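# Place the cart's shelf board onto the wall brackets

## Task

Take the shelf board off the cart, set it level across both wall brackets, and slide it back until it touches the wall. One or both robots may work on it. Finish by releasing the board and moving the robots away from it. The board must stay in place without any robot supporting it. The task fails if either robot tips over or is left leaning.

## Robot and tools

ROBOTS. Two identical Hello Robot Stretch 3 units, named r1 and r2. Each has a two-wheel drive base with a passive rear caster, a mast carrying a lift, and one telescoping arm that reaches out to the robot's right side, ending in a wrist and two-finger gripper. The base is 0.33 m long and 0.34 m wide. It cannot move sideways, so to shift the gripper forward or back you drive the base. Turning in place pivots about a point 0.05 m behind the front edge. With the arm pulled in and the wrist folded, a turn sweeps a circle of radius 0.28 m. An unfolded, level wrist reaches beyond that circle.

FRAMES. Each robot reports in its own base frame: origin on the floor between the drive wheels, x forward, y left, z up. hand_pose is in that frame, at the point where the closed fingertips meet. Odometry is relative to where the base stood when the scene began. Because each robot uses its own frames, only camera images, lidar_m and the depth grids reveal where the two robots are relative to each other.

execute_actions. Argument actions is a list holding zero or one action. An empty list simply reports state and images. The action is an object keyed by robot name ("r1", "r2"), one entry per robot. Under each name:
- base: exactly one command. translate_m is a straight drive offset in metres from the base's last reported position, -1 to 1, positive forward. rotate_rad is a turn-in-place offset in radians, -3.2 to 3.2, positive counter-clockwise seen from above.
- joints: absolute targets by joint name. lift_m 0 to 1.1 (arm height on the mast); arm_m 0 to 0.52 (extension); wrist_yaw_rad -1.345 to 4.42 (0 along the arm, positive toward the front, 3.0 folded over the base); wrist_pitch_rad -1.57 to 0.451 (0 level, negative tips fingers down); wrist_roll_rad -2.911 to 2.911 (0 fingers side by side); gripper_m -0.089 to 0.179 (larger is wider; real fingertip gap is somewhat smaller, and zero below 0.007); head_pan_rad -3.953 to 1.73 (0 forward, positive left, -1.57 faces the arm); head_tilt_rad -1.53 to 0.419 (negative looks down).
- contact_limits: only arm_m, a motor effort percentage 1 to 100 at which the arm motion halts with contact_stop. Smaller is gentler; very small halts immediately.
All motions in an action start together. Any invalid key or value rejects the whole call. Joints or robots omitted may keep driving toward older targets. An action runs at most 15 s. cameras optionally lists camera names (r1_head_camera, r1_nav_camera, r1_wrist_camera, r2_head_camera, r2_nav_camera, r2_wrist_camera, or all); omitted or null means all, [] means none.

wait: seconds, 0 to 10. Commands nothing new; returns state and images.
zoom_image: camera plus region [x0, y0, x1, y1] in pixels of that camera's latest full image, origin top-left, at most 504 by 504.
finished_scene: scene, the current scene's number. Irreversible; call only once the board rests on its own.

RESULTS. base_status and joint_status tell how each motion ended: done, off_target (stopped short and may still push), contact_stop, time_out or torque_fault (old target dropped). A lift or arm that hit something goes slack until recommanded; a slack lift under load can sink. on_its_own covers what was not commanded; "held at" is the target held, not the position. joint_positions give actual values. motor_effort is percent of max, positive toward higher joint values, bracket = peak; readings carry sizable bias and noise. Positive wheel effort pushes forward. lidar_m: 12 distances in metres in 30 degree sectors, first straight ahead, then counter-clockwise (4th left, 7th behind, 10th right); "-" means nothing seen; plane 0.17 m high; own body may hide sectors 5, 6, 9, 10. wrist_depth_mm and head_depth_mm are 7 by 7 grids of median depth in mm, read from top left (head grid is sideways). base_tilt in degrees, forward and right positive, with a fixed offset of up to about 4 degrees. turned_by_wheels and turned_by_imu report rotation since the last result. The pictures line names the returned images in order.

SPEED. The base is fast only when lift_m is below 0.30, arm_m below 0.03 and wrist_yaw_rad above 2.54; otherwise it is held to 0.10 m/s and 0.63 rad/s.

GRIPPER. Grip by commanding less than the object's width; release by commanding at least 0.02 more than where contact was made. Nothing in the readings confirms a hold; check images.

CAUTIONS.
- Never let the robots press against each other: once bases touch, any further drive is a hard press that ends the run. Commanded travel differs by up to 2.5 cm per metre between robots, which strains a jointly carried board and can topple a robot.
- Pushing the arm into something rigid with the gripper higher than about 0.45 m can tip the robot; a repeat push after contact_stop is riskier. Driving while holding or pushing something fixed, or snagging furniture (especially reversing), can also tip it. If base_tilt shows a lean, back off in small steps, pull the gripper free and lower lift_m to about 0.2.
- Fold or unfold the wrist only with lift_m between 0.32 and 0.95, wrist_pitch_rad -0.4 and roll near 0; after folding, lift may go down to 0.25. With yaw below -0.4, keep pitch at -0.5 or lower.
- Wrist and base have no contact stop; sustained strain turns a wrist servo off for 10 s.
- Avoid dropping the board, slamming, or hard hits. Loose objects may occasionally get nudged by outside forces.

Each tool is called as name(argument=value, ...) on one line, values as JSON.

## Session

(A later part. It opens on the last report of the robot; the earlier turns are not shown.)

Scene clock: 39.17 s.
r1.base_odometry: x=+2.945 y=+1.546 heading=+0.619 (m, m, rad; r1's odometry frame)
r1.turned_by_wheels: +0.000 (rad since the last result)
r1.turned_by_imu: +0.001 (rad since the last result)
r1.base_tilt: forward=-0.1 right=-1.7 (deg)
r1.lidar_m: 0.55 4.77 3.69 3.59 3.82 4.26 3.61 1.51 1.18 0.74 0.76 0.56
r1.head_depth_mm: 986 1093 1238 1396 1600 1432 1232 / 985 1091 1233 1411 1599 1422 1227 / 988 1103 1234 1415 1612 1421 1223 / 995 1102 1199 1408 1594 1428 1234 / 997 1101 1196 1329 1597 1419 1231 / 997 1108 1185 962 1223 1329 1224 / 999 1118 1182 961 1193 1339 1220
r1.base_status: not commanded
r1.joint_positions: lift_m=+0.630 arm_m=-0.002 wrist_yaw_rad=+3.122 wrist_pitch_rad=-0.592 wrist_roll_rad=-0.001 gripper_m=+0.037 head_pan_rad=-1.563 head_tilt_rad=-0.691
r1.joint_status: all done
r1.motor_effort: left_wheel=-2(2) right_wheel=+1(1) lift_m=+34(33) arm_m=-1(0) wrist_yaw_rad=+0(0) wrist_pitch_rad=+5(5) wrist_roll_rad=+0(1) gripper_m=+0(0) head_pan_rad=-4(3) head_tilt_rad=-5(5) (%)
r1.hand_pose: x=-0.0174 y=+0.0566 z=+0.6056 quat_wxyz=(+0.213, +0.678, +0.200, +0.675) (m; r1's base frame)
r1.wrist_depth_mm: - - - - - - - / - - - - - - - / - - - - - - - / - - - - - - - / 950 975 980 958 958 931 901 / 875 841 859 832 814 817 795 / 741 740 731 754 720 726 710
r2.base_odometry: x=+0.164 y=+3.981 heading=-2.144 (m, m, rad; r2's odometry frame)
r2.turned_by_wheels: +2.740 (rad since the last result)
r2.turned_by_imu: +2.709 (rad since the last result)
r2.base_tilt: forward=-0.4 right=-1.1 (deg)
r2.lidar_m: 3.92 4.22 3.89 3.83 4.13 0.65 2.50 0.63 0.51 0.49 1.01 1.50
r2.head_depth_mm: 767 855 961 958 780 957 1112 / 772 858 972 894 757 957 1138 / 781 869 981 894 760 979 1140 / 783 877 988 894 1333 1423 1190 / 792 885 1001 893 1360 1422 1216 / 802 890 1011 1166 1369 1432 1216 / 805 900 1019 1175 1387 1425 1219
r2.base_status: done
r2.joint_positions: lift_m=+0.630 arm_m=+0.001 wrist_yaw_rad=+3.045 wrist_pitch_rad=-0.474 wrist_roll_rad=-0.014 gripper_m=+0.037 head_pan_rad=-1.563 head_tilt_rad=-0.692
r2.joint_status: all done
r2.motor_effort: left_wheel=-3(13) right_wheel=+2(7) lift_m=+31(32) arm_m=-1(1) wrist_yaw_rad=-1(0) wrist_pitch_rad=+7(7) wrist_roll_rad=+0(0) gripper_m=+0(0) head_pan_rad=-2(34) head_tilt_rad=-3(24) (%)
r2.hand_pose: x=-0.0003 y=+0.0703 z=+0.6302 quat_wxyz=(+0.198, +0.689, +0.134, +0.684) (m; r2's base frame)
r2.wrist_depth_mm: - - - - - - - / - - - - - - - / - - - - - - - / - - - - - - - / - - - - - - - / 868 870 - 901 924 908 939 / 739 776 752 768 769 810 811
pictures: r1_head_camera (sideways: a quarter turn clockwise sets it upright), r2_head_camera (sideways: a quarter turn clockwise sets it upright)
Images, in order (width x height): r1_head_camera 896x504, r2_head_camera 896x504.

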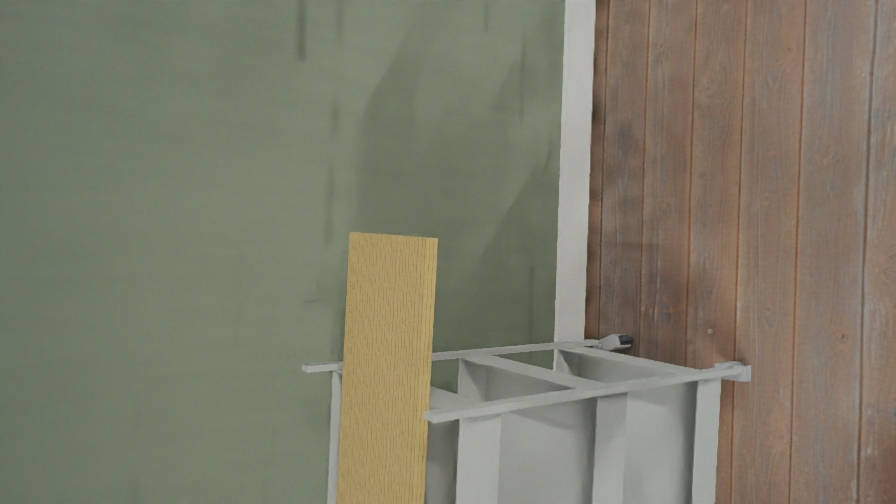

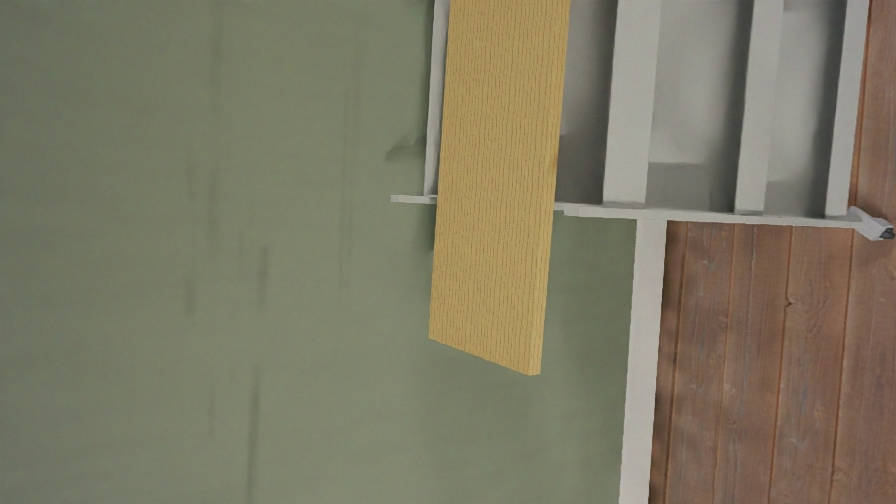

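execute_actions(actions=[{"r1":{"base":{"translate_m":0.06},"joints":{"wrist_pitch_rad":-0.4}},"r2":{"base":{"translate_m":0.04},"joints":{"wrist_pitch_rad":-0.4}}}], cameras=[])

execute_actions(actions=[{"r1":{"joints":{"wrist_yaw_rad":0}},"r2":{"joints":{"wrist_yaw_rad":0}}}], cameras=[])

execute_actions(actions=[{"r1":{"joints":{"wrist_pitch_rad":0,"wrist_roll_rad":1.57,"gripper_m":0.12}},"r2":{"joints":{"wrist_pitch_rad":0,"wrist_roll_rad":1.57,"gripper_m":0.12}}}], cameras=["r2_head_camera","r1_head_camera","r1_wrist_camera","r2_wrist_camera"])

Scene clock: 41.63 s.
r1.base_odometry: x=+2.994 y=+1.581 heading=+0.619 (m, m, rad; r1's odometry frame)
r1.turned_by_wheels: +0.000 (rad since the last result)
r1.turned_by_imu: +0.001 (rad since the last result)
r1.base_tilt: forward=-0.2 right=-1.7 (deg)
r1.lidar_m: 0.53 4.82 3.69 3.57 3.81 4.34 3.63 1.52 1.19 0.73 0.76 0.54
r1.head_depth_mm: 988 1105 1236 1411 1610 1432 1233 / 993 1097 1240 1413 1612 1422 1233 / 996 1099 1214 1417 1591 1421 1228 / 996 1105 1202 1422 1603 1418 1231 / 998 1106 1204 1297 1501 1355 1223 / 1003 1102 1190 961 1194 1324 1222 / 1006 1117 1191 960 1188 1326 1214
r1.base_status: done
r1.joint_positions: lift_m=+0.630 arm_m=-0.002 wrist_yaw_rad=+3.122 wrist_pitch_rad=-0.421 wrist_roll_rad=-0.001 gripper_m=+0.037 head_pan_rad=-1.563 head_tilt_rad=-0.691
r1.joint_status: all done
r1.motor_effort: left_wheel=-2(6) right_wheel=+1(5) lift_m=+34(34) arm_m=+0(0) wrist_yaw_rad=-1(0) wrist_pitch_rad=+8(8) wrist_roll_rad=+0(0) gripper_m=+0(0) head_pan_rad=-3(4) head_tilt_rad=-5(5) (%)
r1.hand_pose: x=-0.0169 y=+0.0814 z=+0.6418 quat_wxyz=(+0.155, +0.692, +0.141, +0.690) (m; r1's base frame)
r1.wrist_depth_mm: - - - - - - - / - - - - - - - / - - - - - - - / - - - - - - - / - - - - - - - / - 978 988 984 975 926 912 / 840 853 806 820 802 801 799
r2.base_odometry: x=+0.142 y=+3.948 heading=-2.144 (m, m, rad; r2's odometry frame)
r2.turned_by_wheels: +0.000 (rad since the last result)
r2.turned_by_imu: +0.001 (rad since the last result)
r2.base_tilt: forward=-0.5 right=-1.1 (deg)
r2.lidar_m: 3.90 4.21 3.89 3.82 4.12 0.63 2.51 0.64 0.51 0.50 1.01 1.51
r2.head_depth_mm: 773 860 966 890 757 956 1133 / 778 867 980 891 759 979 1133 / 784 870 985 894 806 1002 1148 / 788 880 996 894 1339 1416 1218 / 796 890 1002 1103 1361 1424 1214 / 803 893 1013 1169 1381 1410 1218 / 811 904 1024 1186 1401 1430 1221
r2.base_status: done
r2.joint_positions: lift_m=+0.630 arm_m=+0.001 wrist_yaw_rad=+3.045 wrist_pitch_rad=-0.420 wrist_roll_rad=-0.014 gripper_m=+0.037 head_pan_rad=-1.563 head_tilt_rad=-0.692
r2.joint_status: all done
r2.motor_effort: left_wheel=-3(5) right_wheel=+2(5) lift_m=+31(31) arm_m=-1(1) wrist_yaw_rad=+0(0) wrist_pitch_rad=+10(8) wrist_roll_rad=+0(0) gripper_m=+0(0) head_pan_rad=-2(1) head_tilt_rad=-3(3) (%)
r2.hand_pose: x=+0.0004 y=+0.0773 z=+0.6420 quat_wxyz=(+0.180, +0.693, +0.116, +0.689) (m; r2's base frame)
r2.wrist_depth_mm: - - - - - - - / - - - - - - - / - - - - - - - / - - - - - - - / - - - - - - - / 903 912 - 956 - 981 - / 765 784 784 802 794 834 828
pictures: none
No camera images: the call's "cameras" was empty. Leave "cameras" out to get every camera's image.

Scene clock: 44.20 s.
r1.base_odometry: x=+2.994 y=+1.581 heading=+0.619 (m, m, rad; r1's odometry frame)
r1.turned_by_wheels: +0.000 (rad since the last result)
r1.turned_by_imu: +0.001 (rad since the last result)
r1.base_tilt: forward=-0.1 right=-1.6 (deg)
r1.lidar_m: 0.53 4.75 3.69 3.59 3.81 4.33 3.62 1.52 1.19 0.73 0.77 0.54
r1.head_depth_mm: 990 1102 1232 1409 1601 1430 1238 / 993 1100 1232 1407 1609 1426 1231 / 992 1102 1218 1414 1603 1419 1224 / 995 1115 1193 1430 1599 1425 - / 998 1108 1201 1301 1502 1362 1225 / 996 1111 1192 962 1194 1330 1221 / 1002 1115 1188 959 1184 1320 1230
r1.base_status: not commanded
r1.joint_positions: lift_m=+0.630 arm_m=-0.002 wrist_yaw_rad=+0.002 wrist_pitch_rad=-0.421 wrist_roll_rad=-0.001 gripper_m=+0.037 head_pan_rad=-1.563 head_tilt_rad=-0.691
r1.joint_status: all done
r1.motor_effort: left_wheel=-3(2) right_wheel=+1(1) lift_m=+34(34) arm_m=+0(1) wrist_yaw_rad=-2(2) wrist_pitch_rad=+8(8) wrist_roll_rad=+0(0) gripper_m=+0(0) head_pan_rad=-4(4) head_tilt_rad=-6(5) (%)
r1.hand_pose: x=-0.0211 y=-0.3667 z=+0.6419 quat_wxyz=(+0.692, +0.149, -0.691, -0.147) (m; r1's base frame)
r1.wrist_depth_mm: 467 454 461 850 841 833 825 / 970 932 951 926 895 898 892 / - 876 856 982 988 940 967 / 641 619 607 - - - - / - 946 985 - - - - / 1000 812 839 970 955 933 922 / 860 858 816 813 818 807 794
r2.base_odometry: x=+0.142 y=+3.948 heading=-2.144 (m, m, rad; r2's odometry frame)
r2.turned_by_wheels: +0.000 (rad since the last result)
r2.turned_by_imu: +0.001 (rad since the last result)
r2.base_tilt: forward=-0.4 right=-1.1 (deg)
r2.lidar_m: 3.90 4.20 3.86 3.82 4.13 0.63 2.50 0.64 0.51 0.50 1.01 1.51
r2.head_depth_mm: 769 858 968 890 755 956 1138 / 776 867 975 890 759 982 1139 / 784 875 985 893 803 1005 1145 / 789 882 994 891 1349 1427 1243 / 797 890 1002 1106 1356 1419 1216 / 799 896 1014 1176 1378 1422 1216 / 809 899 1028 1181 1397 1425 1219
r2.base_status: not commanded
r2.joint_positions: lift_m=+0.630 arm_m=+0.001 wrist_yaw_rad=+0.003 wrist_pitch_rad=-0.420 wrist_roll_rad=-0.014 gripper_m=+0.037 head_pan_rad=-1.563 head_tilt_rad=-0.692
r2.joint_status: all done
r2.motor_effort: left_wheel=-3(2) right_wheel=+2(2) lift_m=+31(31) arm_m=-1(1) wrist_yaw_rad=-2(3) wrist_pitch_rad=+9(10) wrist_roll_rad=+0(0) gripper_m=+0(0) head_pan_rad=-2(3) head_tilt_rad=-2(4) (%)
r2.hand_pose: x=-0.0209 y=-0.3699 z=+0.6421 quat_wxyz=(+0.697, +0.150, -0.686, -0.146) (m; r2's base frame)
r2.wrist_depth_mm: 691 671 641 620 284 268 262 / 766 741 718 678 336 233 223 / 831 803 764 741 697 252 240 / 919 869 835 803 647 643 607 / - 982 935 880 551 560 567 / 897 909 - 935 472 469 480 / 772 784 789 809 642 369 358
pictures: none
No camera images: the call's "cameras" was empty. Leave "cameras" out to get every camera's image.

Scene clock: 45.67 s.
r1.base_odometry: x=+2.994 y=+1.581 heading=+0.619 (m, m, rad; r1's odometry frame)
r1.turned_by_wheels: +0.000 (rad since the last result)
r1.turned_by_imu: +0.000 (rad since the last result)
r1.base_tilt: forward=-0.2 right=-1.7 (deg)
r1.lidar_m: 0.53 4.79 3.68 3.60 3.84 4.33 3.62 1.52 1.19 0.73 0.77 0.54
r1.head_depth_mm: 995 1101 1241 1413 1608 1440 1238 / 993 1099 1238 1410 1616 1424 1239 / 991 1110 1221 1414 1607 1422 1245 / 997 1106 1207 1420 1612 1419 1261 / 998 1113 1200 1296 1490 1364 1221 / 1002 1113 1187 963 1196 1325 1227 / 1003 1118 1198 961 1192 1329 1223
r1.base_status: not commanded
r1.joint_positions: lift_m=+0.630 arm_m=-0.002 wrist_yaw_rad=+0.002 wrist_pitch_rad=-0.024 wrist_roll_rad=+1.568 gripper_m=+0.120 head_pan_rad=-1.563 head_tilt_rad=-0.691
r1.joint_status: all done
r1.motor_effort: left_wheel=-2(3) right_wheel=+1(1) lift_m=+34(34) arm_m=-1(0) wrist_yaw_rad=-2(2) wrist_pitch_rad=+9(9) wrist_roll_rad=+0(3) gripper_m=+1(100) head_pan_rad=-5(4) head_tilt_rad=-5(5) (%)
r1.hand_pose: x=-0.0209 y=-0.3982 z=+0.7380 quat_wxyz=(+0.002, +0.001, -1.000, -0.012) (m; r1's base frame)
r1.wrist_depth_mm: 840 837 832 867 858 881 848 / 873 854 876 887 892 893 846 / 891 888 909 917 921 953 860 / 919 910 945 942 965 964 804 / 962 954 962 629 996 621 696 / 993 969 - 604 - - 733 / - - - 638 - 725 687
r2.base_odometry: x=+0.142 y=+3.948 heading=-2.144 (m, m, rad; r2's odometry frame)
r2.turned_by_wheels: +0.000 (rad since the last result)
r2.turned_by_imu: +0.000 (rad since the last result)
r2.base_tilt: forward=-0.4 right=-1.0 (deg)
r2.lidar_m: 3.89 4.19 3.88 3.82 4.11 0.63 2.50 0.64 0.51 0.50 1.01 1.51
r2.head_depth_mm: 772 858 969 888 755 960 1133 / 777 865 975 894 758 980 1130 / 785 871 983 897 806 1001 1133 / 791 879 996 893 1339 1425 1244 / 796 888 1005 1105 1363 1418 1218 / 801 893 1014 1174 1376 1429 1219 / 809 903 1023 1180 1390 1427 1218
r2.base_status: not commanded
r2.joint_positions: lift_m=+0.630 arm_m=+0.001 wrist_yaw_rad=+0.003 wrist_pitch_rad=-0.023 wrist_roll_rad=+1.570 gripper_m=+0.120 head_pan_rad=-1.563 head_tilt_rad=-0.692
r2.joint_status: all done
r2.motor_effort: left_wheel=-3(3) right_wheel=+2(2) lift_m=+31(30) arm_m=-1(0) wrist_yaw_rad=-2(2) wrist_pitch_rad=+11(10) wrist_roll_rad=+0(0) gripper_m=+1(93) head_pan_rad=-2(2) head_tilt_rad=-3(2) (%)
r2.hand_pose: x=-0.0207 y=-0.4013 z=+0.7383 quat_wxyz=(+0.001, +0.001, -1.000, -0.012) (m; r2's base frame)
r2.wrist_depth_mm: 611 618 630 294 234 537 401 / 638 642 637 308 246 555 400 / 649 660 667 327 251 674 400 / 670 678 688 700 706 724 727 / 713 716 728 726 731 740 735 / 746 - 758 759 767 786 775 / 756 782 784 811 802 833 805
pictures: r1_head_camera (sideways: a quarter turn clockwise sets it upright), r1_wrist_camera, r2_head_camera (sideways: a quarter turn clockwise sets it upright), r2_wrist_camera
Images, in order (width x height): r1_head_camera 896x504, r1_wrist_camera 644x364, r2_head_camera 896x504, r2_wrist_camera 644x364.

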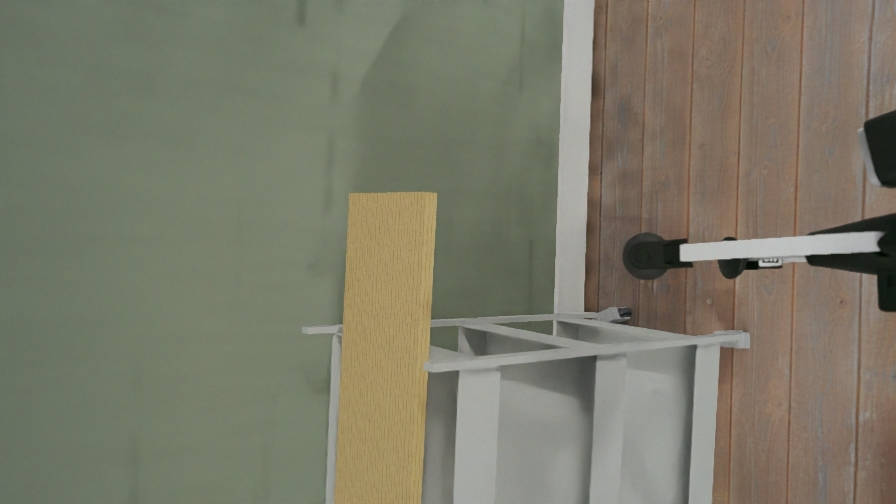

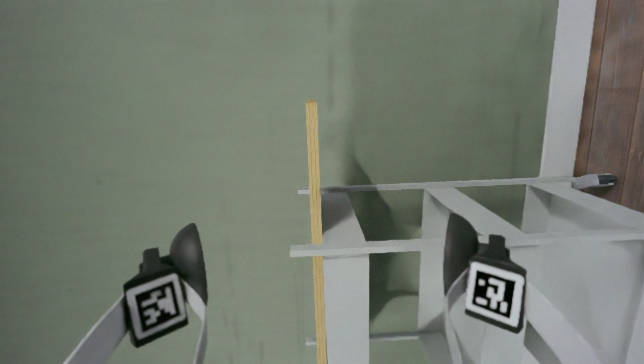

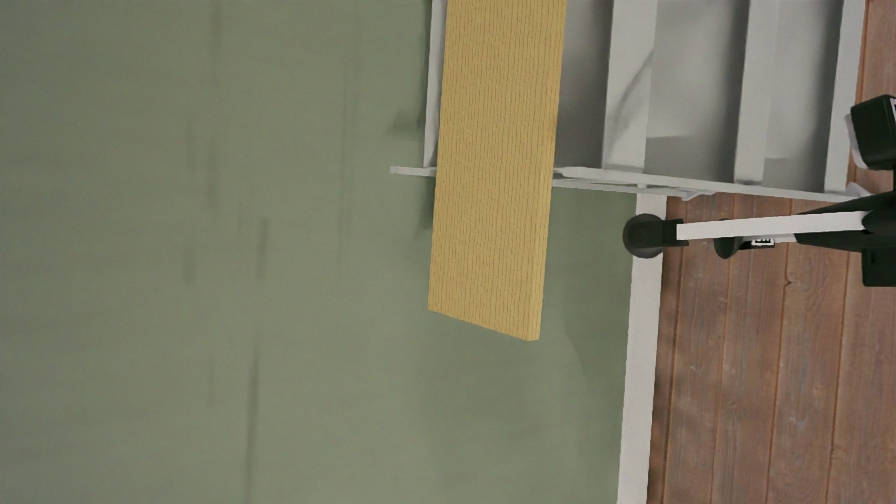

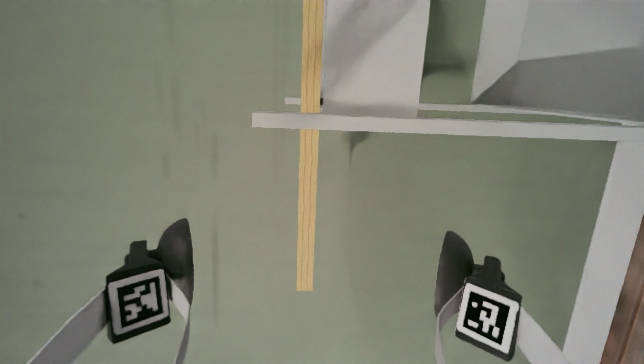

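execute_actions(actions=[{"r1":{"base":{"rotate_rad":0.5}},"r2":{"joints":{"arm_m":0.17},"contact_limits":{"arm_m":12}}}], cameras=[])

execute_actions(actions=[{"r1":{"base":{"translate_m":-0.56}}}], cameras=[])

execute_actions(actions=[{"r1":{"base":{"rotate_rad":-0.5}}}], cameras=[])

execute_actions(actions=[{"r1":{"base":{"translate_m":0.49}}}], cameras=["r2_head_camera","r1_head_camera","r1_wrist_camera","r2_wrist_camera"])

Scene clock: 48.63 s.
r1.base_odometry: x=+2.994 y=+1.581 heading=+1.119 (m, m, rad; r1's odometry frame)
r1.turned_by_wheels: +0.500 (rad since the last result)
r1.turned_by_imu: +0.500 (rad since the last result)
r1.base_tilt: forward=-0.2 right=-1.7 (deg)
r1.lidar_m: 4.76 3.68 3.60 3.79 4.35 3.84 1.56 1.19 0.73 0.76 0.54 0.53
r1.head_depth_mm: 1002 1090 1171 978 1513 1429 1235 / 1044 1154 1205 950 1201 1361 1227 / 1101 1211 1145 1003 1228 1344 1247 / 1154 1281 1135 1125 1268 1387 1251 / 1223 1358 1137 1293 1441 1429 1220 / 1288 1450 1581 1879 1679 1411 1092 / 1375 1558 1722 867 1666 1411 1070
r1.base_status: done
r1.joint_positions: lift_m=+0.630 arm_m=-0.002 wrist_yaw_rad=+0.001 wrist_pitch_rad=-0.023 wrist_roll_rad=+1.568 gripper_m=+0.120 head_pan_rad=-1.563 head_tilt_rad=-0.691
r1.joint_status: not commanded
r1.motor_effort: left_wheel=-2(10) right_wheel=+1(5) lift_m=+34(34) arm_m=+0(0) wrist_yaw_rad=-1(1) wrist_pitch_rad=+9(9) wrist_roll_rad=+1(1) gripper_m=+1(1) head_pan_rad=-4(4) head_tilt_rad=-5(5) (%)
r1.hand_pose: x=-0.0212 y=-0.3982 z=+0.7381 quat_wxyz=(+0.002, +0.000, -1.000, -0.012) (m; r1's base frame)
r1.wrist_depth_mm: 833 859 871 475 855 485 691 / 939 967 960 523 927 623 719 / - - - 646 963 758 709 / - - - - - - 734 / - - - - - - 882 / - - - - - - 876 / - - - - - - 850
r2.base_odometry: x=+0.142 y=+3.948 heading=-2.144 (m, m, rad; r2's odometry frame)
r2.turned_by_wheels: +0.000 (rad since the last result)
r2.turned_by_imu: +0.001 (rad since the last result)
r2.base_tilt: forward=-0.4 right=-1.0 (deg)
r2.lidar_m: 3.89 4.19 3.88 3.82 4.14 0.63 2.50 0.64 0.51 0.50 1.01 1.51
r2.head_depth_mm: 773 857 965 891 756 956 1135 / 778 868 976 893 758 1032 - / 782 874 987 896 805 - 1145 / 790 877 994 894 1337 - 1192 / 796 887 1004 1106 1362 1423 1216 / 799 896 1016 1164 1381 1428 1217 / 808 903 1024 1184 1403 1424 1211
r2.base_status: not commanded
r2.joint_positions: lift_m=+0.630 arm_m=+0.170 wrist_yaw_rad=+0.002 wrist_pitch_rad=-0.022 wrist_roll_rad=+1.570 gripper_m=+0.120 head_pan_rad=-1.563 head_tilt_rad=-0.692
r2.joint_status: all done
r2.motor_effort: left_wheel=-3(3) right_wheel=+2(2) lift_m=+31(31) arm_m=+3(4) wrist_yaw_rad=-2(2) wrist_pitch_rad=+11(11) wrist_roll_rad=+0(0) gripper_m=+1(1) head_pan_rad=-1(2) head_tilt_rad=-3(4) (%)
r2.contact_limits: arm_m 12 (drawing in: default 20, maximum 33; extending or still: default 27, maximum 45)
r2.hand_pose: x=-0.0209 y=-0.5703 z=+0.7386 quat_wxyz=(+0.001, +0.001, -1.000, -0.011) (m; r2's base frame)
r2.wrist_depth_mm: 463 464 469 144 78 79 79 / 477 70 70 72 72 80 81 / 492 498 506 156 515 525 525 / 512 515 515 528 532 538 552 / 531 540 544 547 561 574 567 / 554 - 573 567 587 585 598 / 575 591 590 596 608 626 622
pictures: none
No camera images: the call's "cameras" was empty. Leave "cameras" out to get every camera's image.

Scene clock: 55.40 s.
r1.base_odometry: x=+2.750 y=+1.077 heading=+1.119 (m, m, rad; r1's odometry frame)
r1.turned_by_wheels: +0.000 (rad since the last result)
r1.turned_by_imu: +0.000 (rad since the last result)
r1.base_tilt: forward=-0.2 right=-1.7 (deg)
r1.lidar_m: 5.26 4.00 3.91 4.11 3.86 2.86 1.15 0.88 0.86 0.85 0.75 1.02
r1.head_depth_mm: 732 800 882 981 1115 1273 1243 / 768 839 933 1046 1192 1347 1231 / 804 885 990 1122 1288 1396 1247 / 844 936 1056 1187 1397 1420 1256 / 897 991 1126 902 1476 1412 1224 / 947 1063 1160 899 1394 1352 1215 / 1004 1137 1196 923 1196 1296 1223
r1.base_status: done
r1.joint_positions: lift_m=+0.630 arm_m=-0.002 wrist_yaw_rad=+0.001 wrist_pitch_rad=-0.023 wrist_roll_rad=+1.568 gripper_m=+0.120 head_pan_rad=-1.563 head_tilt_rad=-0.691
r1.joint_status: not commanded
r1.motor_effort: left_wheel=-1(9) right_wheel=+1(2) lift_m=+34(34) arm_m=+0(1) wrist_yaw_rad=-1(1) wrist_pitch_rad=+9(9) wrist_roll_rad=+1(0) gripper_m=+0(1) head_pan_rad=-3(3) head_tilt_rad=-5(5) (%)
r1.hand_pose: x=-0.0212 y=-0.3982 z=+0.7381 quat_wxyz=(+0.002, +0.000, -1.000, -0.012) (m; r1's base frame)
r1.wrist_depth_mm: 568 570 581 586 594 598 609 / 604 622 641 654 654 660 670 / 685 704 718 727 754 756 756 / 786 803 814 824 857 875 804 / 907 927 952 888 979 987 764 / - - - - - - 729 / - - - 585 - 739 698
r2.base_odometry: x=+0.142 y=+3.948 heading=-2.144 (m, m, rad; r2's odometry frame)
r2.turned_by_wheels: +0.000 (rad since the last result)
r2.turned_by_imu: +0.002 (rad since the last result)
r2.base_tilt: forward=-0.4 right=-1.1 (deg)
r2.lidar_m: 3.90 4.19 3.84 3.82 4.13 4.90 1.06 0.64 0.51 0.50 1.01 1.51
r2.head_depth_mm: 771 859 966 891 756 956 1138 / 777 866 976 890 760 1030 - / 783 874 982 898 804 - 1146 / 787 881 996 897 1340 - 1190 / 793 887 1006 1107 1354 1426 1219 / 804 895 1015 1168 1383 1413 1220 / 808 902 1032 1181 1392 1421 1217
r2.base_status: not commanded
r2.joint_positions: lift_m=+0.630 arm_m=+0.170 wrist_yaw_rad=+0.002 wrist_pitch_rad=-0.022 wrist_roll_rad=+1.570 gripper_m=+0.120 head_pan_rad=-1.563 head_tilt_rad=-0.692
r2.joint_status: not commanded
r2.motor_effort: left_wheel=-3(3) right_wheel=+2(2) lift_m=+31(31) arm_m=+3(3) wrist_yaw_rad=-1(2) wrist_pitch_rad=+11(11) wrist_roll_rad=+0(0) gripper_m=+1(1) head_pan_rad=-2(2) head_tilt_rad=-3(1) (%)
r2.hand_pose: x=-0.0209 y=-0.5703 z=+0.7386 quat_wxyz=(+0.001, +0.001, -1.000, -0.011) (m; r2's base frame)
r2.wrist_depth_mm: 458 465 473 143 78 78 79 / 479 70 70 72 72 80 81 / 493 497 508 157 513 517 522 / 514 520 525 522 535 546 550 / 528 540 546 547 556 560 566 / 558 - 570 571 585 589 594 / 576 586 589 593 601 614 622
pictures: none
No camera images: the call's "cameras" was empty. Leave "cameras" out to get every camera's image.

Scene clock: 57.13 s.
r1.base_odometry: x=+2.750 y=+1.077 heading=+0.619 (m, m, rad; r1's odometry frame)
r1.turned_by_wheels: -0.500 (rad since the last result)
r1.turned_by_imu: -0.499 (rad since the last result)
r1.base_tilt: forward=-0.2 right=-1.7 (deg)
r1.lidar_m: 1.02 5.20 3.95 3.89 4.15 3.85 2.68 1.12 0.88 0.86 0.83 0.75
r1.head_depth_mm: 724 803 900 1029 1190 1362 1232 / 723 805 901 1034 1207 1373 1239 / 729 808 903 1038 1207 1376 1241 / 727 808 909 1042 1208 1386 1247 / 728 811 909 1042 1222 1383 1225 / 730 810 917 1048 1222 1368 1225 / 730 812 913 1050 1233 1376 1223
r1.base_status: done
r1.joint_positions: lift_m=+0.630 arm_m=-0.002 wrist_yaw_rad=+0.000 wrist_pitch_rad=-0.023 wrist_roll_rad=+1.568 gripper_m=+0.120 head_pan_rad=-1.563 head_tilt_rad=-0.691
r1.joint_status: not commanded
r1.motor_effort: left_wheel=+3(10) right_wheel=-3(7) lift_m=+34(34) arm_m=+0(0) wrist_yaw_rad=-1(1) wrist_pitch_rad=+9(9) wrist_roll_rad=+0(1) gripper_m=+0(1) head_pan_rad=-4(4) head_tilt_rad=-5(5) (%)
r1.hand_pose: x=-0.0212 y=-0.3982 z=+0.7381 quat_wxyz=(+0.002, +0.000, -1.000, -0.012) (m; r1's base frame)
r1.wrist_depth_mm: 554 558 562 576 583 573 592 / 579 581 586 593 599 602 623 / 591 598 610 620 629 630 636 / 612 613 626 632 649 651 650 / 637 635 651 645 659 673 670 / 665 663 684 680 703 - 697 / 682 712 720 708 723 742 729
r2.base_odometry: x=+0.142 y=+3.948 heading=-2.144 (m, m, rad; r2's odometry frame)
r2.turned_by_wheels: +0.000 (rad since the last result)
r2.turned_by_imu: +0.000 (rad since the last result)
r2.base_tilt: forward=-0.4 right=-1.1 (deg)
r2.lidar_m: 3.89 4.19 3.87 3.82 4.12 4.93 1.06 0.64 0.51 0.50 1.01 1.51
r2.head_depth_mm: 770 856 965 892 758 957 1140 / 778 864 973 893 762 1030 - / 783 874 985 890 806 - 1141 / 790 878 996 895 1337 - 1196 / 794 885 1008 1105 1365 1419 1215 / 803 894 1015 1161 1373 1424 1225 / 807 907 1022 1187 1400 1426 1224
r2.base_status: not commanded
r2.joint_positions: lift_m=+0.630 arm_m=+0.170 wrist_yaw_rad=+0.002 wrist_pitch_rad=-0.022 wrist_roll_rad=+1.570 gripper_m=+0.120 head_pan_rad=-1.563 head_tilt_rad=-0.692
r2.joint_status: not commanded
r2.motor_effort: left_wheel=-3(3) right_wheel=+2(2) lift_m=+31(31) arm_m=+3(3) wrist_yaw_rad=-2(2) wrist_pitch_rad=+11(11) wrist_roll_rad=+0(0) gripper_m=+1(1) head_pan_rad=-2(2) head_tilt_rad=-3(3) (%)
r2.hand_pose: x=-0.0209 y=-0.5703 z=+0.7386 quat_wxyz=(+0.001, +0.001, -1.000, -0.011) (m; r2's base frame)
r2.wrist_depth_mm: 461 466 464 144 78 78 79 / 478 70 70 72 72 80 81 / 497 501 505 157 510 526 520 / 513 516 529 525 533 545 550 / 540 535 548 547 558 563 575 / 554 - 567 562 574 587 594 / 577 593 592 587 615 623 626
pictures: none
No camera images: the call's "cameras" was empty. Leave "cameras" out to get every camera's image.

Scene clock: 63.27 s.
r1.base_odometry: x=+3.149 y=+1.362 heading=+0.619 (m, m, rad; r1's odometry frame)
r1.turned_by_wheels: +0.000 (rad since the last result)
r1.turned_by_imu: +0.003 (rad since the last result)
r1.base_tilt: forward=-0.1 right=-1.7 (deg)
r1.lidar_m: 0.53 0.54 3.93 3.86 4.12 4.34 2.78 1.19 0.91 0.47 0.48 0.71
r1.head_depth_mm: 754 836 936 1071 1256 1397 1240 / 755 837 942 1075 1259 1388 1235 / 757 842 946 1032 1172 1400 1241 / 757 840 949 1021 770 1407 1247 / 762 844 950 932 770 1315 1197 / 763 850 951 868 745 937 1079 / 765 853 952 864 753 935 1076
r1.base_status: done
r1.joint_positions: lift_m=+0.630 arm_m=-0.002 wrist_yaw_rad=+0.000 wrist_pitch_rad=-0.023 wrist_roll_rad=+1.568 gripper_m=+0.120 head_pan_rad=-1.563 head_tilt_rad=-0.691
r1.joint_status: not commanded
r1.motor_effort: left_wheel=+3(10) right_wheel=-3(2) lift_m=+34(34) arm_m=+1(0) wrist_yaw_rad=-1(1) wrist_pitch_rad=+9(9) wrist_roll_rad=+1(1) gripper_m=+1(1) head_pan_rad=-4(4) head_tilt_rad=-5(5) (%)
r1.hand_pose: x=-0.0212 y=-0.3982 z=+0.7381 quat_wxyz=(+0.002, +0.000, -1.000, -0.012) (m; r1's base frame)
r1.wrist_depth_mm: 594 591 592 598 612 629 627 / 599 607 615 619 624 638 649 / 621 631 642 641 646 672 671 / 644 656 675 669 679 682 684 / 679 692 683 522 704 565 709 / 705 715 714 430 718 - 385 / 732 743 751 327 325 622 385
r2.base_odometry: x=+0.142 y=+3.948 heading=-2.144 (m, m, rad; r2's odometry frame)
r2.turned_by_wheels: +0.000 (rad since the last result)
r2.turned_by_imu: +0.001 (rad since the last result)
r2.base_tilt: forward=-0.4 right=-1.0 (deg)
r2.lidar_m: 3.89 4.18 3.87 3.83 4.13 0.68 0.57 0.64 0.51 0.50 1.01 1.51
r2.head_depth_mm: 773 859 965 896 756 957 1138 / 777 866 975 892 757 1031 - / 784 870 990 891 805 - 1143 / 789 878 995 891 1346 - 1185 / 794 890 1004 1099 1362 1410 1213 / 801 895 1012 1165 1386 1425 1211 / 810 906 1023 1177 1396 1429 1220
r2.base_status: not commanded
r2.joint_positions: lift_m=+0.630 arm_m=+0.170 wrist_yaw_rad=+0.002 wrist_pitch_rad=-0.022 wrist_roll_rad=+1.570 gripper_m=+0.120 head_pan_rad=-1.563 head_tilt_rad=-0.692
r2.joint_status: not commanded
r2.motor_effort: left_wheel=-2(3) right_wheel=+2(2) lift_m=+31(31) arm_m=+3(3) wrist_yaw_rad=-1(2) wrist_pitch_rad=+11(11) wrist_roll_rad=+0(0) gripper_m=+1(1) head_pan_rad=-2(3) head_tilt_rad=-3(3) (%)
r2.hand_pose: x=-0.0209 y=-0.5703 z=+0.7386 quat_wxyz=(+0.001, +0.001, -1.000, -0.011) (m; r2's base frame)
r2.wrist_depth_mm: 463 468 466 143 78 78 79 / 477 70 70 71 72 80 81 / 496 504 508 157 516 520 521 / 513 517 519 524 533 542 553 / 532 549 547 541 562 563 564 / 554 - 568 567 584 589 594 / 578 589 591 597 605 618 630
pictures: r1_head_camera (sideways: a quarter turn clockwise sets it upright), r1_wrist_camera, r2_head_camera (sideways: a quarter turn clockwise sets it upright), r2_wrist_camera
Images, in order (width x height): r1_head_camera 896x504, r1_wrist_camera 644x364, r2_head_camera 896x504, r2_wrist_camera 644x364.

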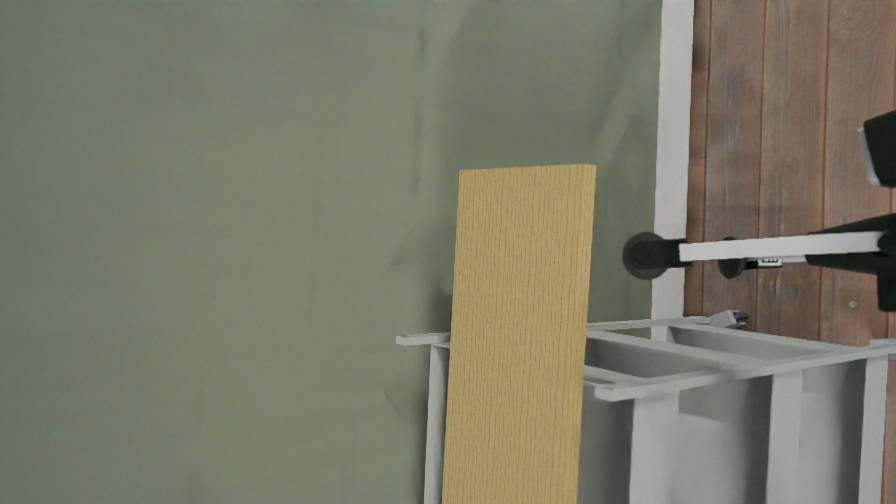

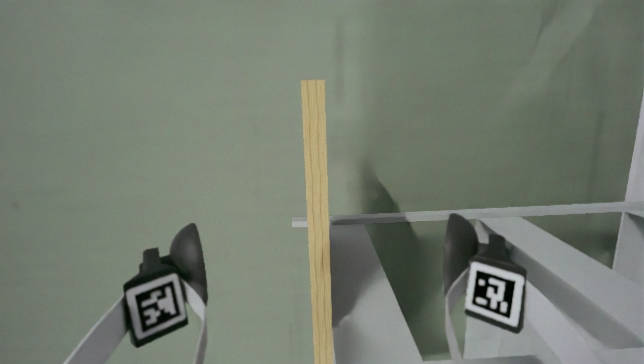

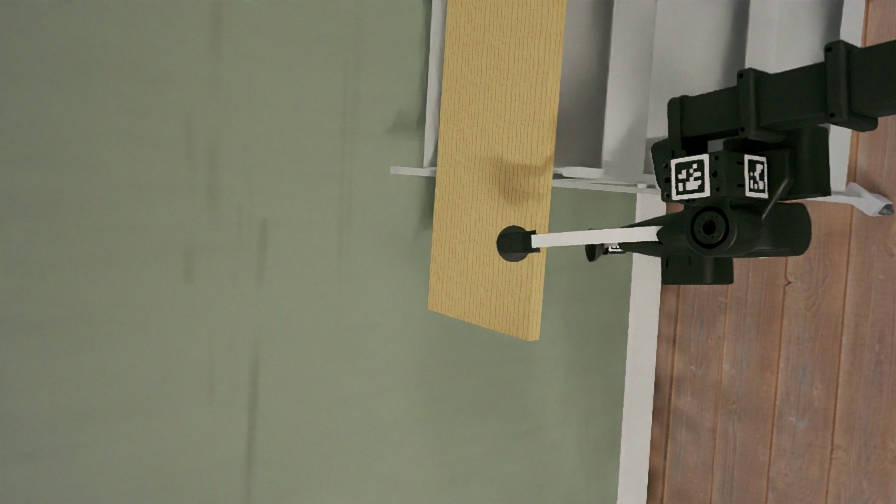

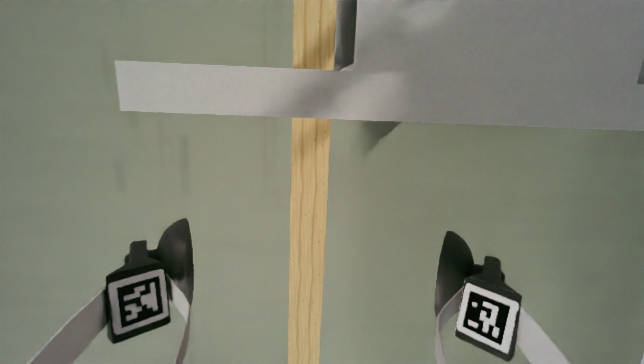

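execute_actions(actions=[{"r2":{"joints":{"arm_m":0.232},"contact_limits":{"arm_m":12}},"r1":{"joints":{"arm_m":0.228},"contact_limits":{"arm_m":12}}}], cameras=["r1_wrist_camera","r2_wrist_camera"])

Scene clock: 66.33 s.
r1.base_odometry: x=+3.149 y=+1.362 heading=+0.619 (m, m, rad; r1's odometry frame)
r1.turned_by_wheels: +0.000 (rad since the last result)
r1.turned_by_imu: +0.001 (rad since the last result)
r1.base_tilt: forward=-0.1 right=-1.6 (deg)
r1.lidar_m: 0.53 0.54 3.92 3.86 4.12 4.35 2.77 1.19 0.92 0.47 0.48 0.71
r1.head_depth_mm: 754 834 943 1072 1252 1401 1232 / 756 839 941 1074 1255 1405 - / 757 842 949 1040 751 - 1229 / 755 843 946 1032 749 1333 1224 / 758 847 947 928 767 1311 1197 / 760 846 952 864 744 936 1077 / 761 844 956 868 753 936 1077
r1.base_status: not commanded
r1.joint_positions: lift_m=+0.630 arm_m=+0.228 wrist_yaw_rad=+0.000 wrist_pitch_rad=-0.022 wrist_roll_rad=+1.569 gripper_m=+0.120 head_pan_rad=-1.563 head_tilt_rad=-0.691
r1.joint_status: all done
r1.motor_effort: left_wheel=+3(2) right_wheel=-3(2) lift_m=+34(34) arm_m=+3(2) wrist_yaw_rad=-1(0) wrist_pitch_rad=+9(9) wrist_roll_rad=+1(1) gripper_m=+1(1) head_pan_rad=-4(4) head_tilt_rad=-5(5) (%)
r1.contact_limits: arm_m 12 (drawing in: default 17, maximum 28; extending or still: default 23, maximum 38)
r1.hand_pose: x=-0.0213 y=-0.6283 z=+0.7384 quat_wxyz=(+0.002, +0.000, -1.000, -0.012) (m; r1's base frame)
r1.wrist_depth_mm: 379 376 382 - 391 394 399 / 392 399 398 - 407 413 416 / 405 409 411 - 420 423 429 / 416 422 422 - 439 438 449 / 433 438 447 - 457 460 466 / 447 446 462 - 473 - 345 / 473 478 476 - 484 501 362
r2.base_odometry: x=+0.142 y=+3.948 heading=-2.144 (m, m, rad; r2's odometry frame)
r2.turned_by_wheels: +0.000 (rad since the last result)
r2.turned_by_imu: +0.001 (rad since the last result)
r2.base_tilt: forward=-0.5 right=-1.1 (deg)
r2.lidar_m: 3.89 4.19 3.87 3.83 4.13 0.68 0.57 0.64 0.51 0.50 1.01 1.51
r2.head_depth_mm: 769 858 966 895 755 954 1111 / 776 863 977 892 783 957 - / 783 871 984 894 828 - 1147 / 791 880 992 912 1307 1363 1216 / 795 885 1005 1107 1362 1421 1212 / 801 895 1010 1169 1380 1428 1219 / 809 898 1023 1180 1390 1423 1218
r2.base_status: not commanded
r2.joint_positions: lift_m=+0.630 arm_m=+0.232 wrist_yaw_rad=+0.002 wrist_pitch_rad=-0.022 wrist_roll_rad=+1.570 gripper_m=+0.120 head_pan_rad=-1.563 head_tilt_rad=-0.692
r2.joint_status: all done
r2.motor_effort: left_wheel=-3(3) right_wheel=+2(2) lift_m=+31(31) arm_m=+2(3) wrist_yaw_rad=-2(1) wrist_pitch_rad=+11(11) wrist_roll_rad=+0(0) gripper_m=+1(1) head_pan_rad=-2(3) head_tilt_rad=-3(4) (%)
r2.contact_limits: arm_m 12 (drawing in: default 20, maximum 33; extending or still: default 27, maximum 45)
r2.hand_pose: x=-0.0209 y=-0.6323 z=+0.7386 quat_wxyz=(+0.001, +0.001, -1.000, -0.011) (m; r2's base frame)
r2.wrist_depth_mm: - - - - - - - / 426 431 432 91 442 438 344 / 435 439 442 95 458 459 465 / 448 457 464 99 473 477 480 / 472 476 481 104 489 498 508 / 492 - 500 109 522 519 529 / 507 516 526 116 533 548 551
pictures: r1_wrist_camera, r2_wrist_camera
Images, in order (width x height): r1_wrist_camera 644x364, r2_wrist_camera 644x364.

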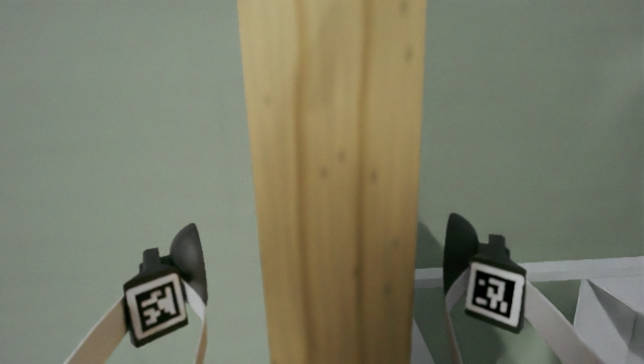

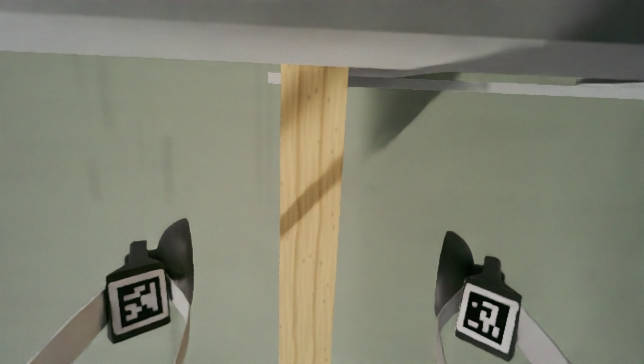

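r1 too deep; back off 0.06.

execute_actions(actions=[{"r1":{"joints":{"arm_m":0.17}}}], cameras=["r1_wrist_camera"])

Scene clock: 68.07 s.
r1.base_odometry: x=+3.149 y=+1.362 heading=+0.619 (m, m, rad; r1's odometry frame)
r1.turned_by_wheels: +0.000 (rad since the last result)
r1.turned_by_imu: +0.000 (rad since the last result)
r1.base_tilt: forward=-0.2 right=-1.7 (deg)
r1.lidar_m: 0.53 0.54 3.96 3.86 4.10 4.33 2.78 1.19 0.92 0.46 0.48 0.71
r1.head_depth_mm: 755 834 941 1073 1259 1398 1235 / 752 840 942 1081 1253 1396 - / 758 840 941 1039 1166 - 1187 / 758 839 950 1023 759 - 1202 / 758 843 955 932 772 1291 1203 / 762 846 953 867 746 939 1075 / 763 845 955 862 754 937 1075
r1.base_status: not commanded
r1.joint_positions: lift_m=+0.630 arm_m=+0.170 wrist_yaw_rad=+0.000 wrist_pitch_rad=-0.022 wrist_roll_rad=+1.569 gripper_m=+0.120 head_pan_rad=-1.563 head_tilt_rad=-0.691
r1.joint_status: all done
r1.motor_effort: left_wheel=+3(3) right_wheel=-2(3) lift_m=+34(34) arm_m=-3(1) wrist_yaw_rad=-1(1) wrist_pitch_rad=+9(9) wrist_roll_rad=+0(0) gripper_m=+0(0) head_pan_rad=-4(4) head_tilt_rad=-5(5) (%)
r1.hand_pose: x=-0.0213 y=-0.5709 z=+0.7384 quat_wxyz=(+0.002, +0.000, -1.000, -0.012) (m; r1's base frame)
r1.wrist_depth_mm: 432 434 442 85 447 451 453 / 445 448 451 89 466 467 471 / 462 468 469 92 478 484 496 / 477 481 493 97 498 496 510 / 490 497 502 101 503 520 521 / 511 516 526 106 530 - 371 / 532 544 542 112 287 562 395
r2.base_odometry: x=+0.142 y=+3.948 heading=-2.144 (m, m, rad; r2's odometry frame)
r2.turned_by_wheels: +0.000 (rad since the last result)
r2.turned_by_imu: +0.000 (rad since the last result)
r2.base_tilt: forward=-0.5 right=-1.1 (deg)
r2.lidar_m: 3.87 4.22 3.88 3.82 4.13 0.68 0.57 0.64 0.51 0.50 1.01 1.51
r2.head_depth_mm: 770 859 965 892 757 959 1113 / 776 866 978 893 783 957 - / 784 874 985 894 826 - 1144 / 791 881 999 913 1295 1349 1217 / 796 889 1009 1105 1358 1425 1220 / 805 892 1011 1169 1382 1429 1220 / 809 902 1024 1183 1396 1424 1216
r2.base_status: not commanded
r2.joint_positions: lift_m=+0.630 arm_m=+0.232 wrist_yaw_rad=+0.002 wrist_pitch_rad=-0.022 wrist_roll_rad=+1.570 gripper_m=+0.120 head_pan_rad=-1.563 head_tilt_rad=-0.692
r2.joint_status: not commanded
r2.motor_effort: left_wheel=-3(3) right_wheel=+2(2) lift_m=+31(31) arm_m=+3(3) wrist_yaw_rad=-1(2) wrist_pitch_rad=+11(10) wrist_roll_rad=+0(0) gripper_m=+1(1) head_pan_rad=-2(2) head_tilt_rad=-2(2) (%)
r2.hand_pose: x=-0.0209 y=-0.6323 z=+0.7386 quat_wxyz=(+0.001, +0.001, -1.000, -0.011) (m; r2's base frame)
r2.wrist_depth_mm: - - - - - - - / 421 424 426 91 439 446 343 / 438 437 444 95 456 453 459 / 451 459 465 99 470 479 482 / 470 475 480 104 489 497 509 / 489 - 505 109 511 518 527 / 508 520 514 116 541 554 543
pictures: r1_wrist_camera
Images, in order (width x height): r1_wrist_camera 644x364.

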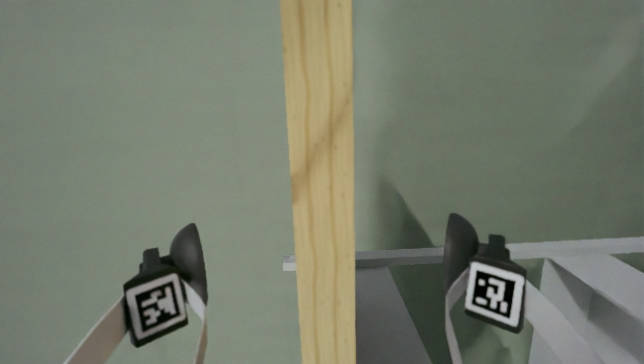

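execute_actions(actions=[{"r2":{"joints":{"gripper_m":-0.02}},"r1":{"joints":{"gripper_m":-0.02}}}], cameras=[])

execute_actions(actions=[{"r2":{"joints":{"lift_m":0.95,"head_pan_rad":-0.6,"head_tilt_rad":-0.15}},"r1":{"joints":{"lift_m":0.95}}}], cameras=["r2_head_camera","r1_head_camera"])

Scene clock: 70.13 s.
r1.base_odometry: x=+3.149 y=+1.362 heading=+0.619 (m, m, rad; r1's odometry frame)
r1.turned_by_wheels: +0.000 (rad since the last result)
r1.turned_by_imu: +0.000 (rad since the last result)
r1.base_tilt: forward=-0.1 right=-1.7 (deg)
r1.lidar_m: 0.53 0.54 3.95 3.85 4.12 4.34 2.78 1.19 0.91 0.46 0.48 0.71
r1.head_depth_mm: 753 835 939 1070 1260 1393 1240 / 752 836 945 1079 1261 1399 - / 760 840 946 1038 1167 - 1196 / 757 842 949 1014 772 - 1208 / 757 841 946 930 770 1282 1205 / 763 844 953 869 744 940 1074 / 764 852 951 867 753 937 1078
r1.base_status: not commanded
r1.joint_positions: lift_m=+0.630 arm_m=+0.170 wrist_yaw_rad=+0.000 wrist_pitch_rad=-0.023 wrist_roll_rad=+1.569 gripper_m=-0.019 head_pan_rad=-1.563 head_tilt_rad=-0.691
r1.joint_status: all done
r1.motor_effort: left_wheel=+3(2) right_wheel=-3(2) lift_m=+34(34) arm_m=-2(3) wrist_yaw_rad=-1(1) wrist_pitch_rad=+9(9) wrist_roll_rad=+0(1) gripper_m=-28(100) head_pan_rad=-5(4) head_tilt_rad=-5(5) (%)
r1.hand_pose: x=-0.0213 y=-0.5709 z=+0.7383 quat_wxyz=(+0.002, +0.000, -1.000, -0.012) (m; r1's base frame)
r1.wrist_depth_mm: 431 435 436 85 451 449 459 / 451 449 454 88 461 467 473 / 464 470 472 92 476 482 486 / 480 484 484 96 498 501 511 / 499 498 504 100 509 517 520 / 520 519 518 104 - 545 372 / 535 535 551 111 287 554 413
r2.base_odometry: x=+0.142 y=+3.948 heading=-2.144 (m, m, rad; r2's odometry frame)
r2.turned_by_wheels: +0.000 (rad since the last result)
r2.turned_by_imu: +0.000 (rad since the last result)
r2.base_tilt: forward=-0.4 right=-1.0 (deg)
r2.lidar_m: 3.89 4.22 3.85 3.83 4.12 0.68 0.57 0.64 0.51 0.50 1.01 1.51
r2.head_depth_mm: 771 858 968 893 756 959 1110 / 777 869 978 889 780 955 - / 785 872 986 896 829 - 1144 / 790 879 996 893 1305 1352 1221 / 796 889 1003 1109 1362 1425 1215 / 798 892 1014 1168 1383 1428 1211 / 808 902 1024 1187 1400 1422 1220
r2.base_status: not commanded
r2.joint_positions: lift_m=+0.630 arm_m=+0.232 wrist_yaw_rad=+0.002 wrist_pitch_rad=-0.014 wrist_roll_rad=+1.570 gripper_m=-0.019 head_pan_rad=-1.563 head_tilt_rad=-0.692
r2.joint_status: all done
r2.motor_effort: left_wheel=-3(3) right_wheel=+2(2) lift_m=+30(31) arm_m=+3(3) wrist_yaw_rad=-1(2) wrist_pitch_rad=+7(11) wrist_roll_rad=+0(0) gripper_m=-19(100) head_pan_rad=-2(2) head_tilt_rad=-3(4) (%)
r2.hand_pose: x=-0.0209 y=-0.6326 z=+0.7407 quat_wxyz=(+0.001, +0.001, -1.000, -0.007) (m; r2's base frame)
r2.wrist_depth_mm: - - - - - - - / 420 428 432 91 437 440 340 / 437 440 446 95 449 459 457 / 451 465 466 99 467 476 479 / 471 479 480 103 497 497 498 / 493 500 499 108 515 515 520 / 513 514 527 115 539 537 540
pictures: none
No camera images: the call's "cameras" was empty. Leave "cameras" out to get every camera's image.

Scene clock: 73.87 s.
r1.base_odometry: x=+3.149 y=+1.362 heading=+0.619 (m, m, rad; r1's odometry frame)
r1.turned_by_wheels: +0.000 (rad since the last result)
r1.turned_by_imu: +0.001 (rad since the last result)
r1.base_tilt: forward=-0.1 right=-1.6 (deg)
r1.lidar_m: 0.53 0.54 3.95 3.85 4.11 4.32 2.78 1.19 0.91 0.46 0.48 0.71
r1.head_depth_mm: 752 833 - - 1253 1396 1237 / 756 825 - - 1250 1393 1224 / 757 830 - - 1260 1392 1222 / 758 842 - - 1267 1405 1221 / 761 844 900 1069 1215 1312 1205 / 763 847 901 944 814 935 1075 / 765 846 906 956 813 936 1076
r1.base_status: not commanded
r1.joint_positions: lift_m=+0.950 arm_m=+0.170 wrist_yaw_rad=+0.001 wrist_pitch_rad=-0.099 wrist_roll_rad=+1.578 gripper_m=-0.012 head_pan_rad=-1.563 head_tilt_rad=-0.691
r1.joint_status: all done
r1.on_its_own: gripper_m is held at -0.013, not at your -0.020, by its stall guard, which is not easing now; wrist_pitch_rad is at rest, and its effort (+37) is outside its rest range (-20 to +32)
r1.motor_effort: left_wheel=+3(3) right_wheel=-2(2) lift_m=+38(37) arm_m=-3(3) wrist_yaw_rad=-1(1) wrist_pitch_rad=+37(39) wrist_roll_rad=-3(3) gripper_m=-31(32) head_pan_rad=-4(3) head_tilt_rad=-5(5) (%)
r1.hand_pose: x=-0.0212 y=-0.5679 z=+1.0388 quat_wxyz=(-0.003, +0.000, -0.999, -0.050) (m; r1's base frame)
r1.wrist_depth_mm: 411 421 440 85 464 478 489 / 417 441 455 89 473 498 509 / 440 447 463 93 493 511 532 / 450 465 478 97 520 530 553 / 467 481 498 101 536 543 555 / 489 504 509 105 - 576 411 / 499 520 537 111 584 589 436
r2.base_odometry: x=+0.142 y=+3.948 heading=-2.144 (m, m, rad; r2's odometry frame)
r2.turned_by_wheels: +0.000 (rad since the last result)
r2.turned_by_imu: +0.001 (rad since the last result)
r2.base_tilt: forward=-0.4 right=-1.1 (deg)
r2.lidar_m: 3.89 4.21 3.89 3.82 4.13 0.68 0.57 0.64 0.51 0.50 1.01 1.51
r2.head_depth_mm: 1110 1140 1164 1200 1221 1249 1277 / 1263 1291 1325 1354 1389 1423 1472 / 1442 1490 1537 1573 1622 1670 1703 / 1684 1748 1811 1875 1951 2023 1889 / 2049 2139 2245 2324 2428 2396 1897 / 2371 2712 2859 3078 3244 2666 1914 / 2474 3569 3719 3783 3838 2655 1929
r2.base_status: not commanded
r2.joint_positions: lift_m=+0.950 arm_m=+0.232 wrist_yaw_rad=+0.002 wrist_pitch_rad=-0.093 wrist_roll_rad=+1.577 gripper_m=-0.019 head_pan_rad=-0.607 head_tilt_rad=-0.162
r2.joint_status: all done
r2.on_its_own: wrist_pitch_rad is at rest, and its effort (+46) is outside its rest range (-20 to +32)
r2.motor_effort: left_wheel=-2(3) right_wheel=+2(2) lift_m=+36(40) arm_m=+2(2) wrist_yaw_rad=-1(1) wrist_pitch_rad=+46(48) wrist_roll_rad=-3(3) gripper_m=-24(25) head_pan_rad=+3(34) head_tilt_rad=+3(21) (%)
r2.hand_pose: x=-0.0208 y=-0.6296 z=+1.0404 quat_wxyz=(-0.003, +0.001, -0.999, -0.047) (m; r2's base frame)
r2.wrist_depth_mm: 385 397 412 88 429 445 361 / 401 413 429 92 451 461 373 / 416 426 442 95 470 489 501 / 431 446 462 99 489 502 523 / 449 460 474 104 509 529 547 / 463 481 488 109 541 548 573 / 493 500 527 116 558 579 604
pictures: r1_head_camera (sideways: a quarter turn clockwise sets it upright), r2_head_camera (sideways: a quarter turn clockwise sets it upright)
Images, in order (width x height): r1_head_camera 896x504, r2_head_camera 896x504.

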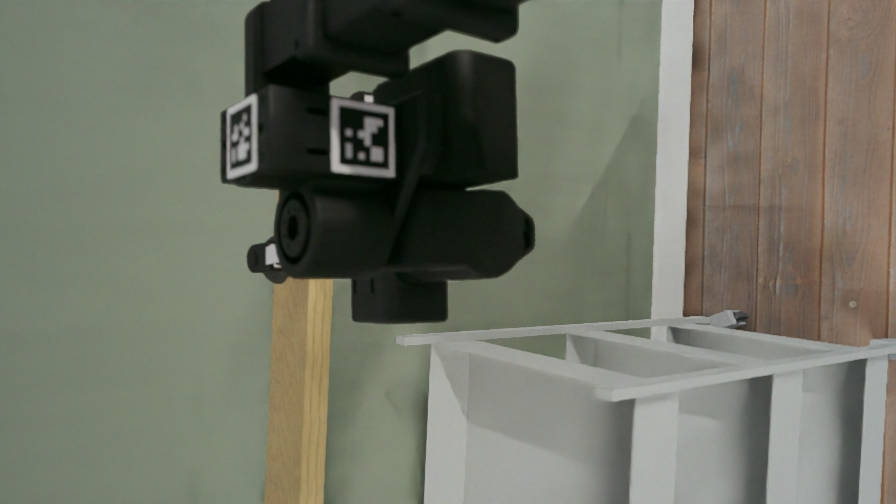

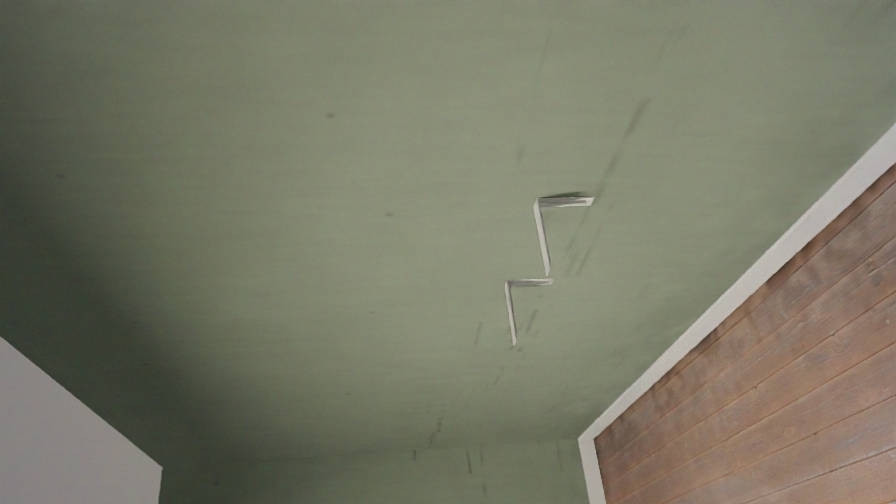

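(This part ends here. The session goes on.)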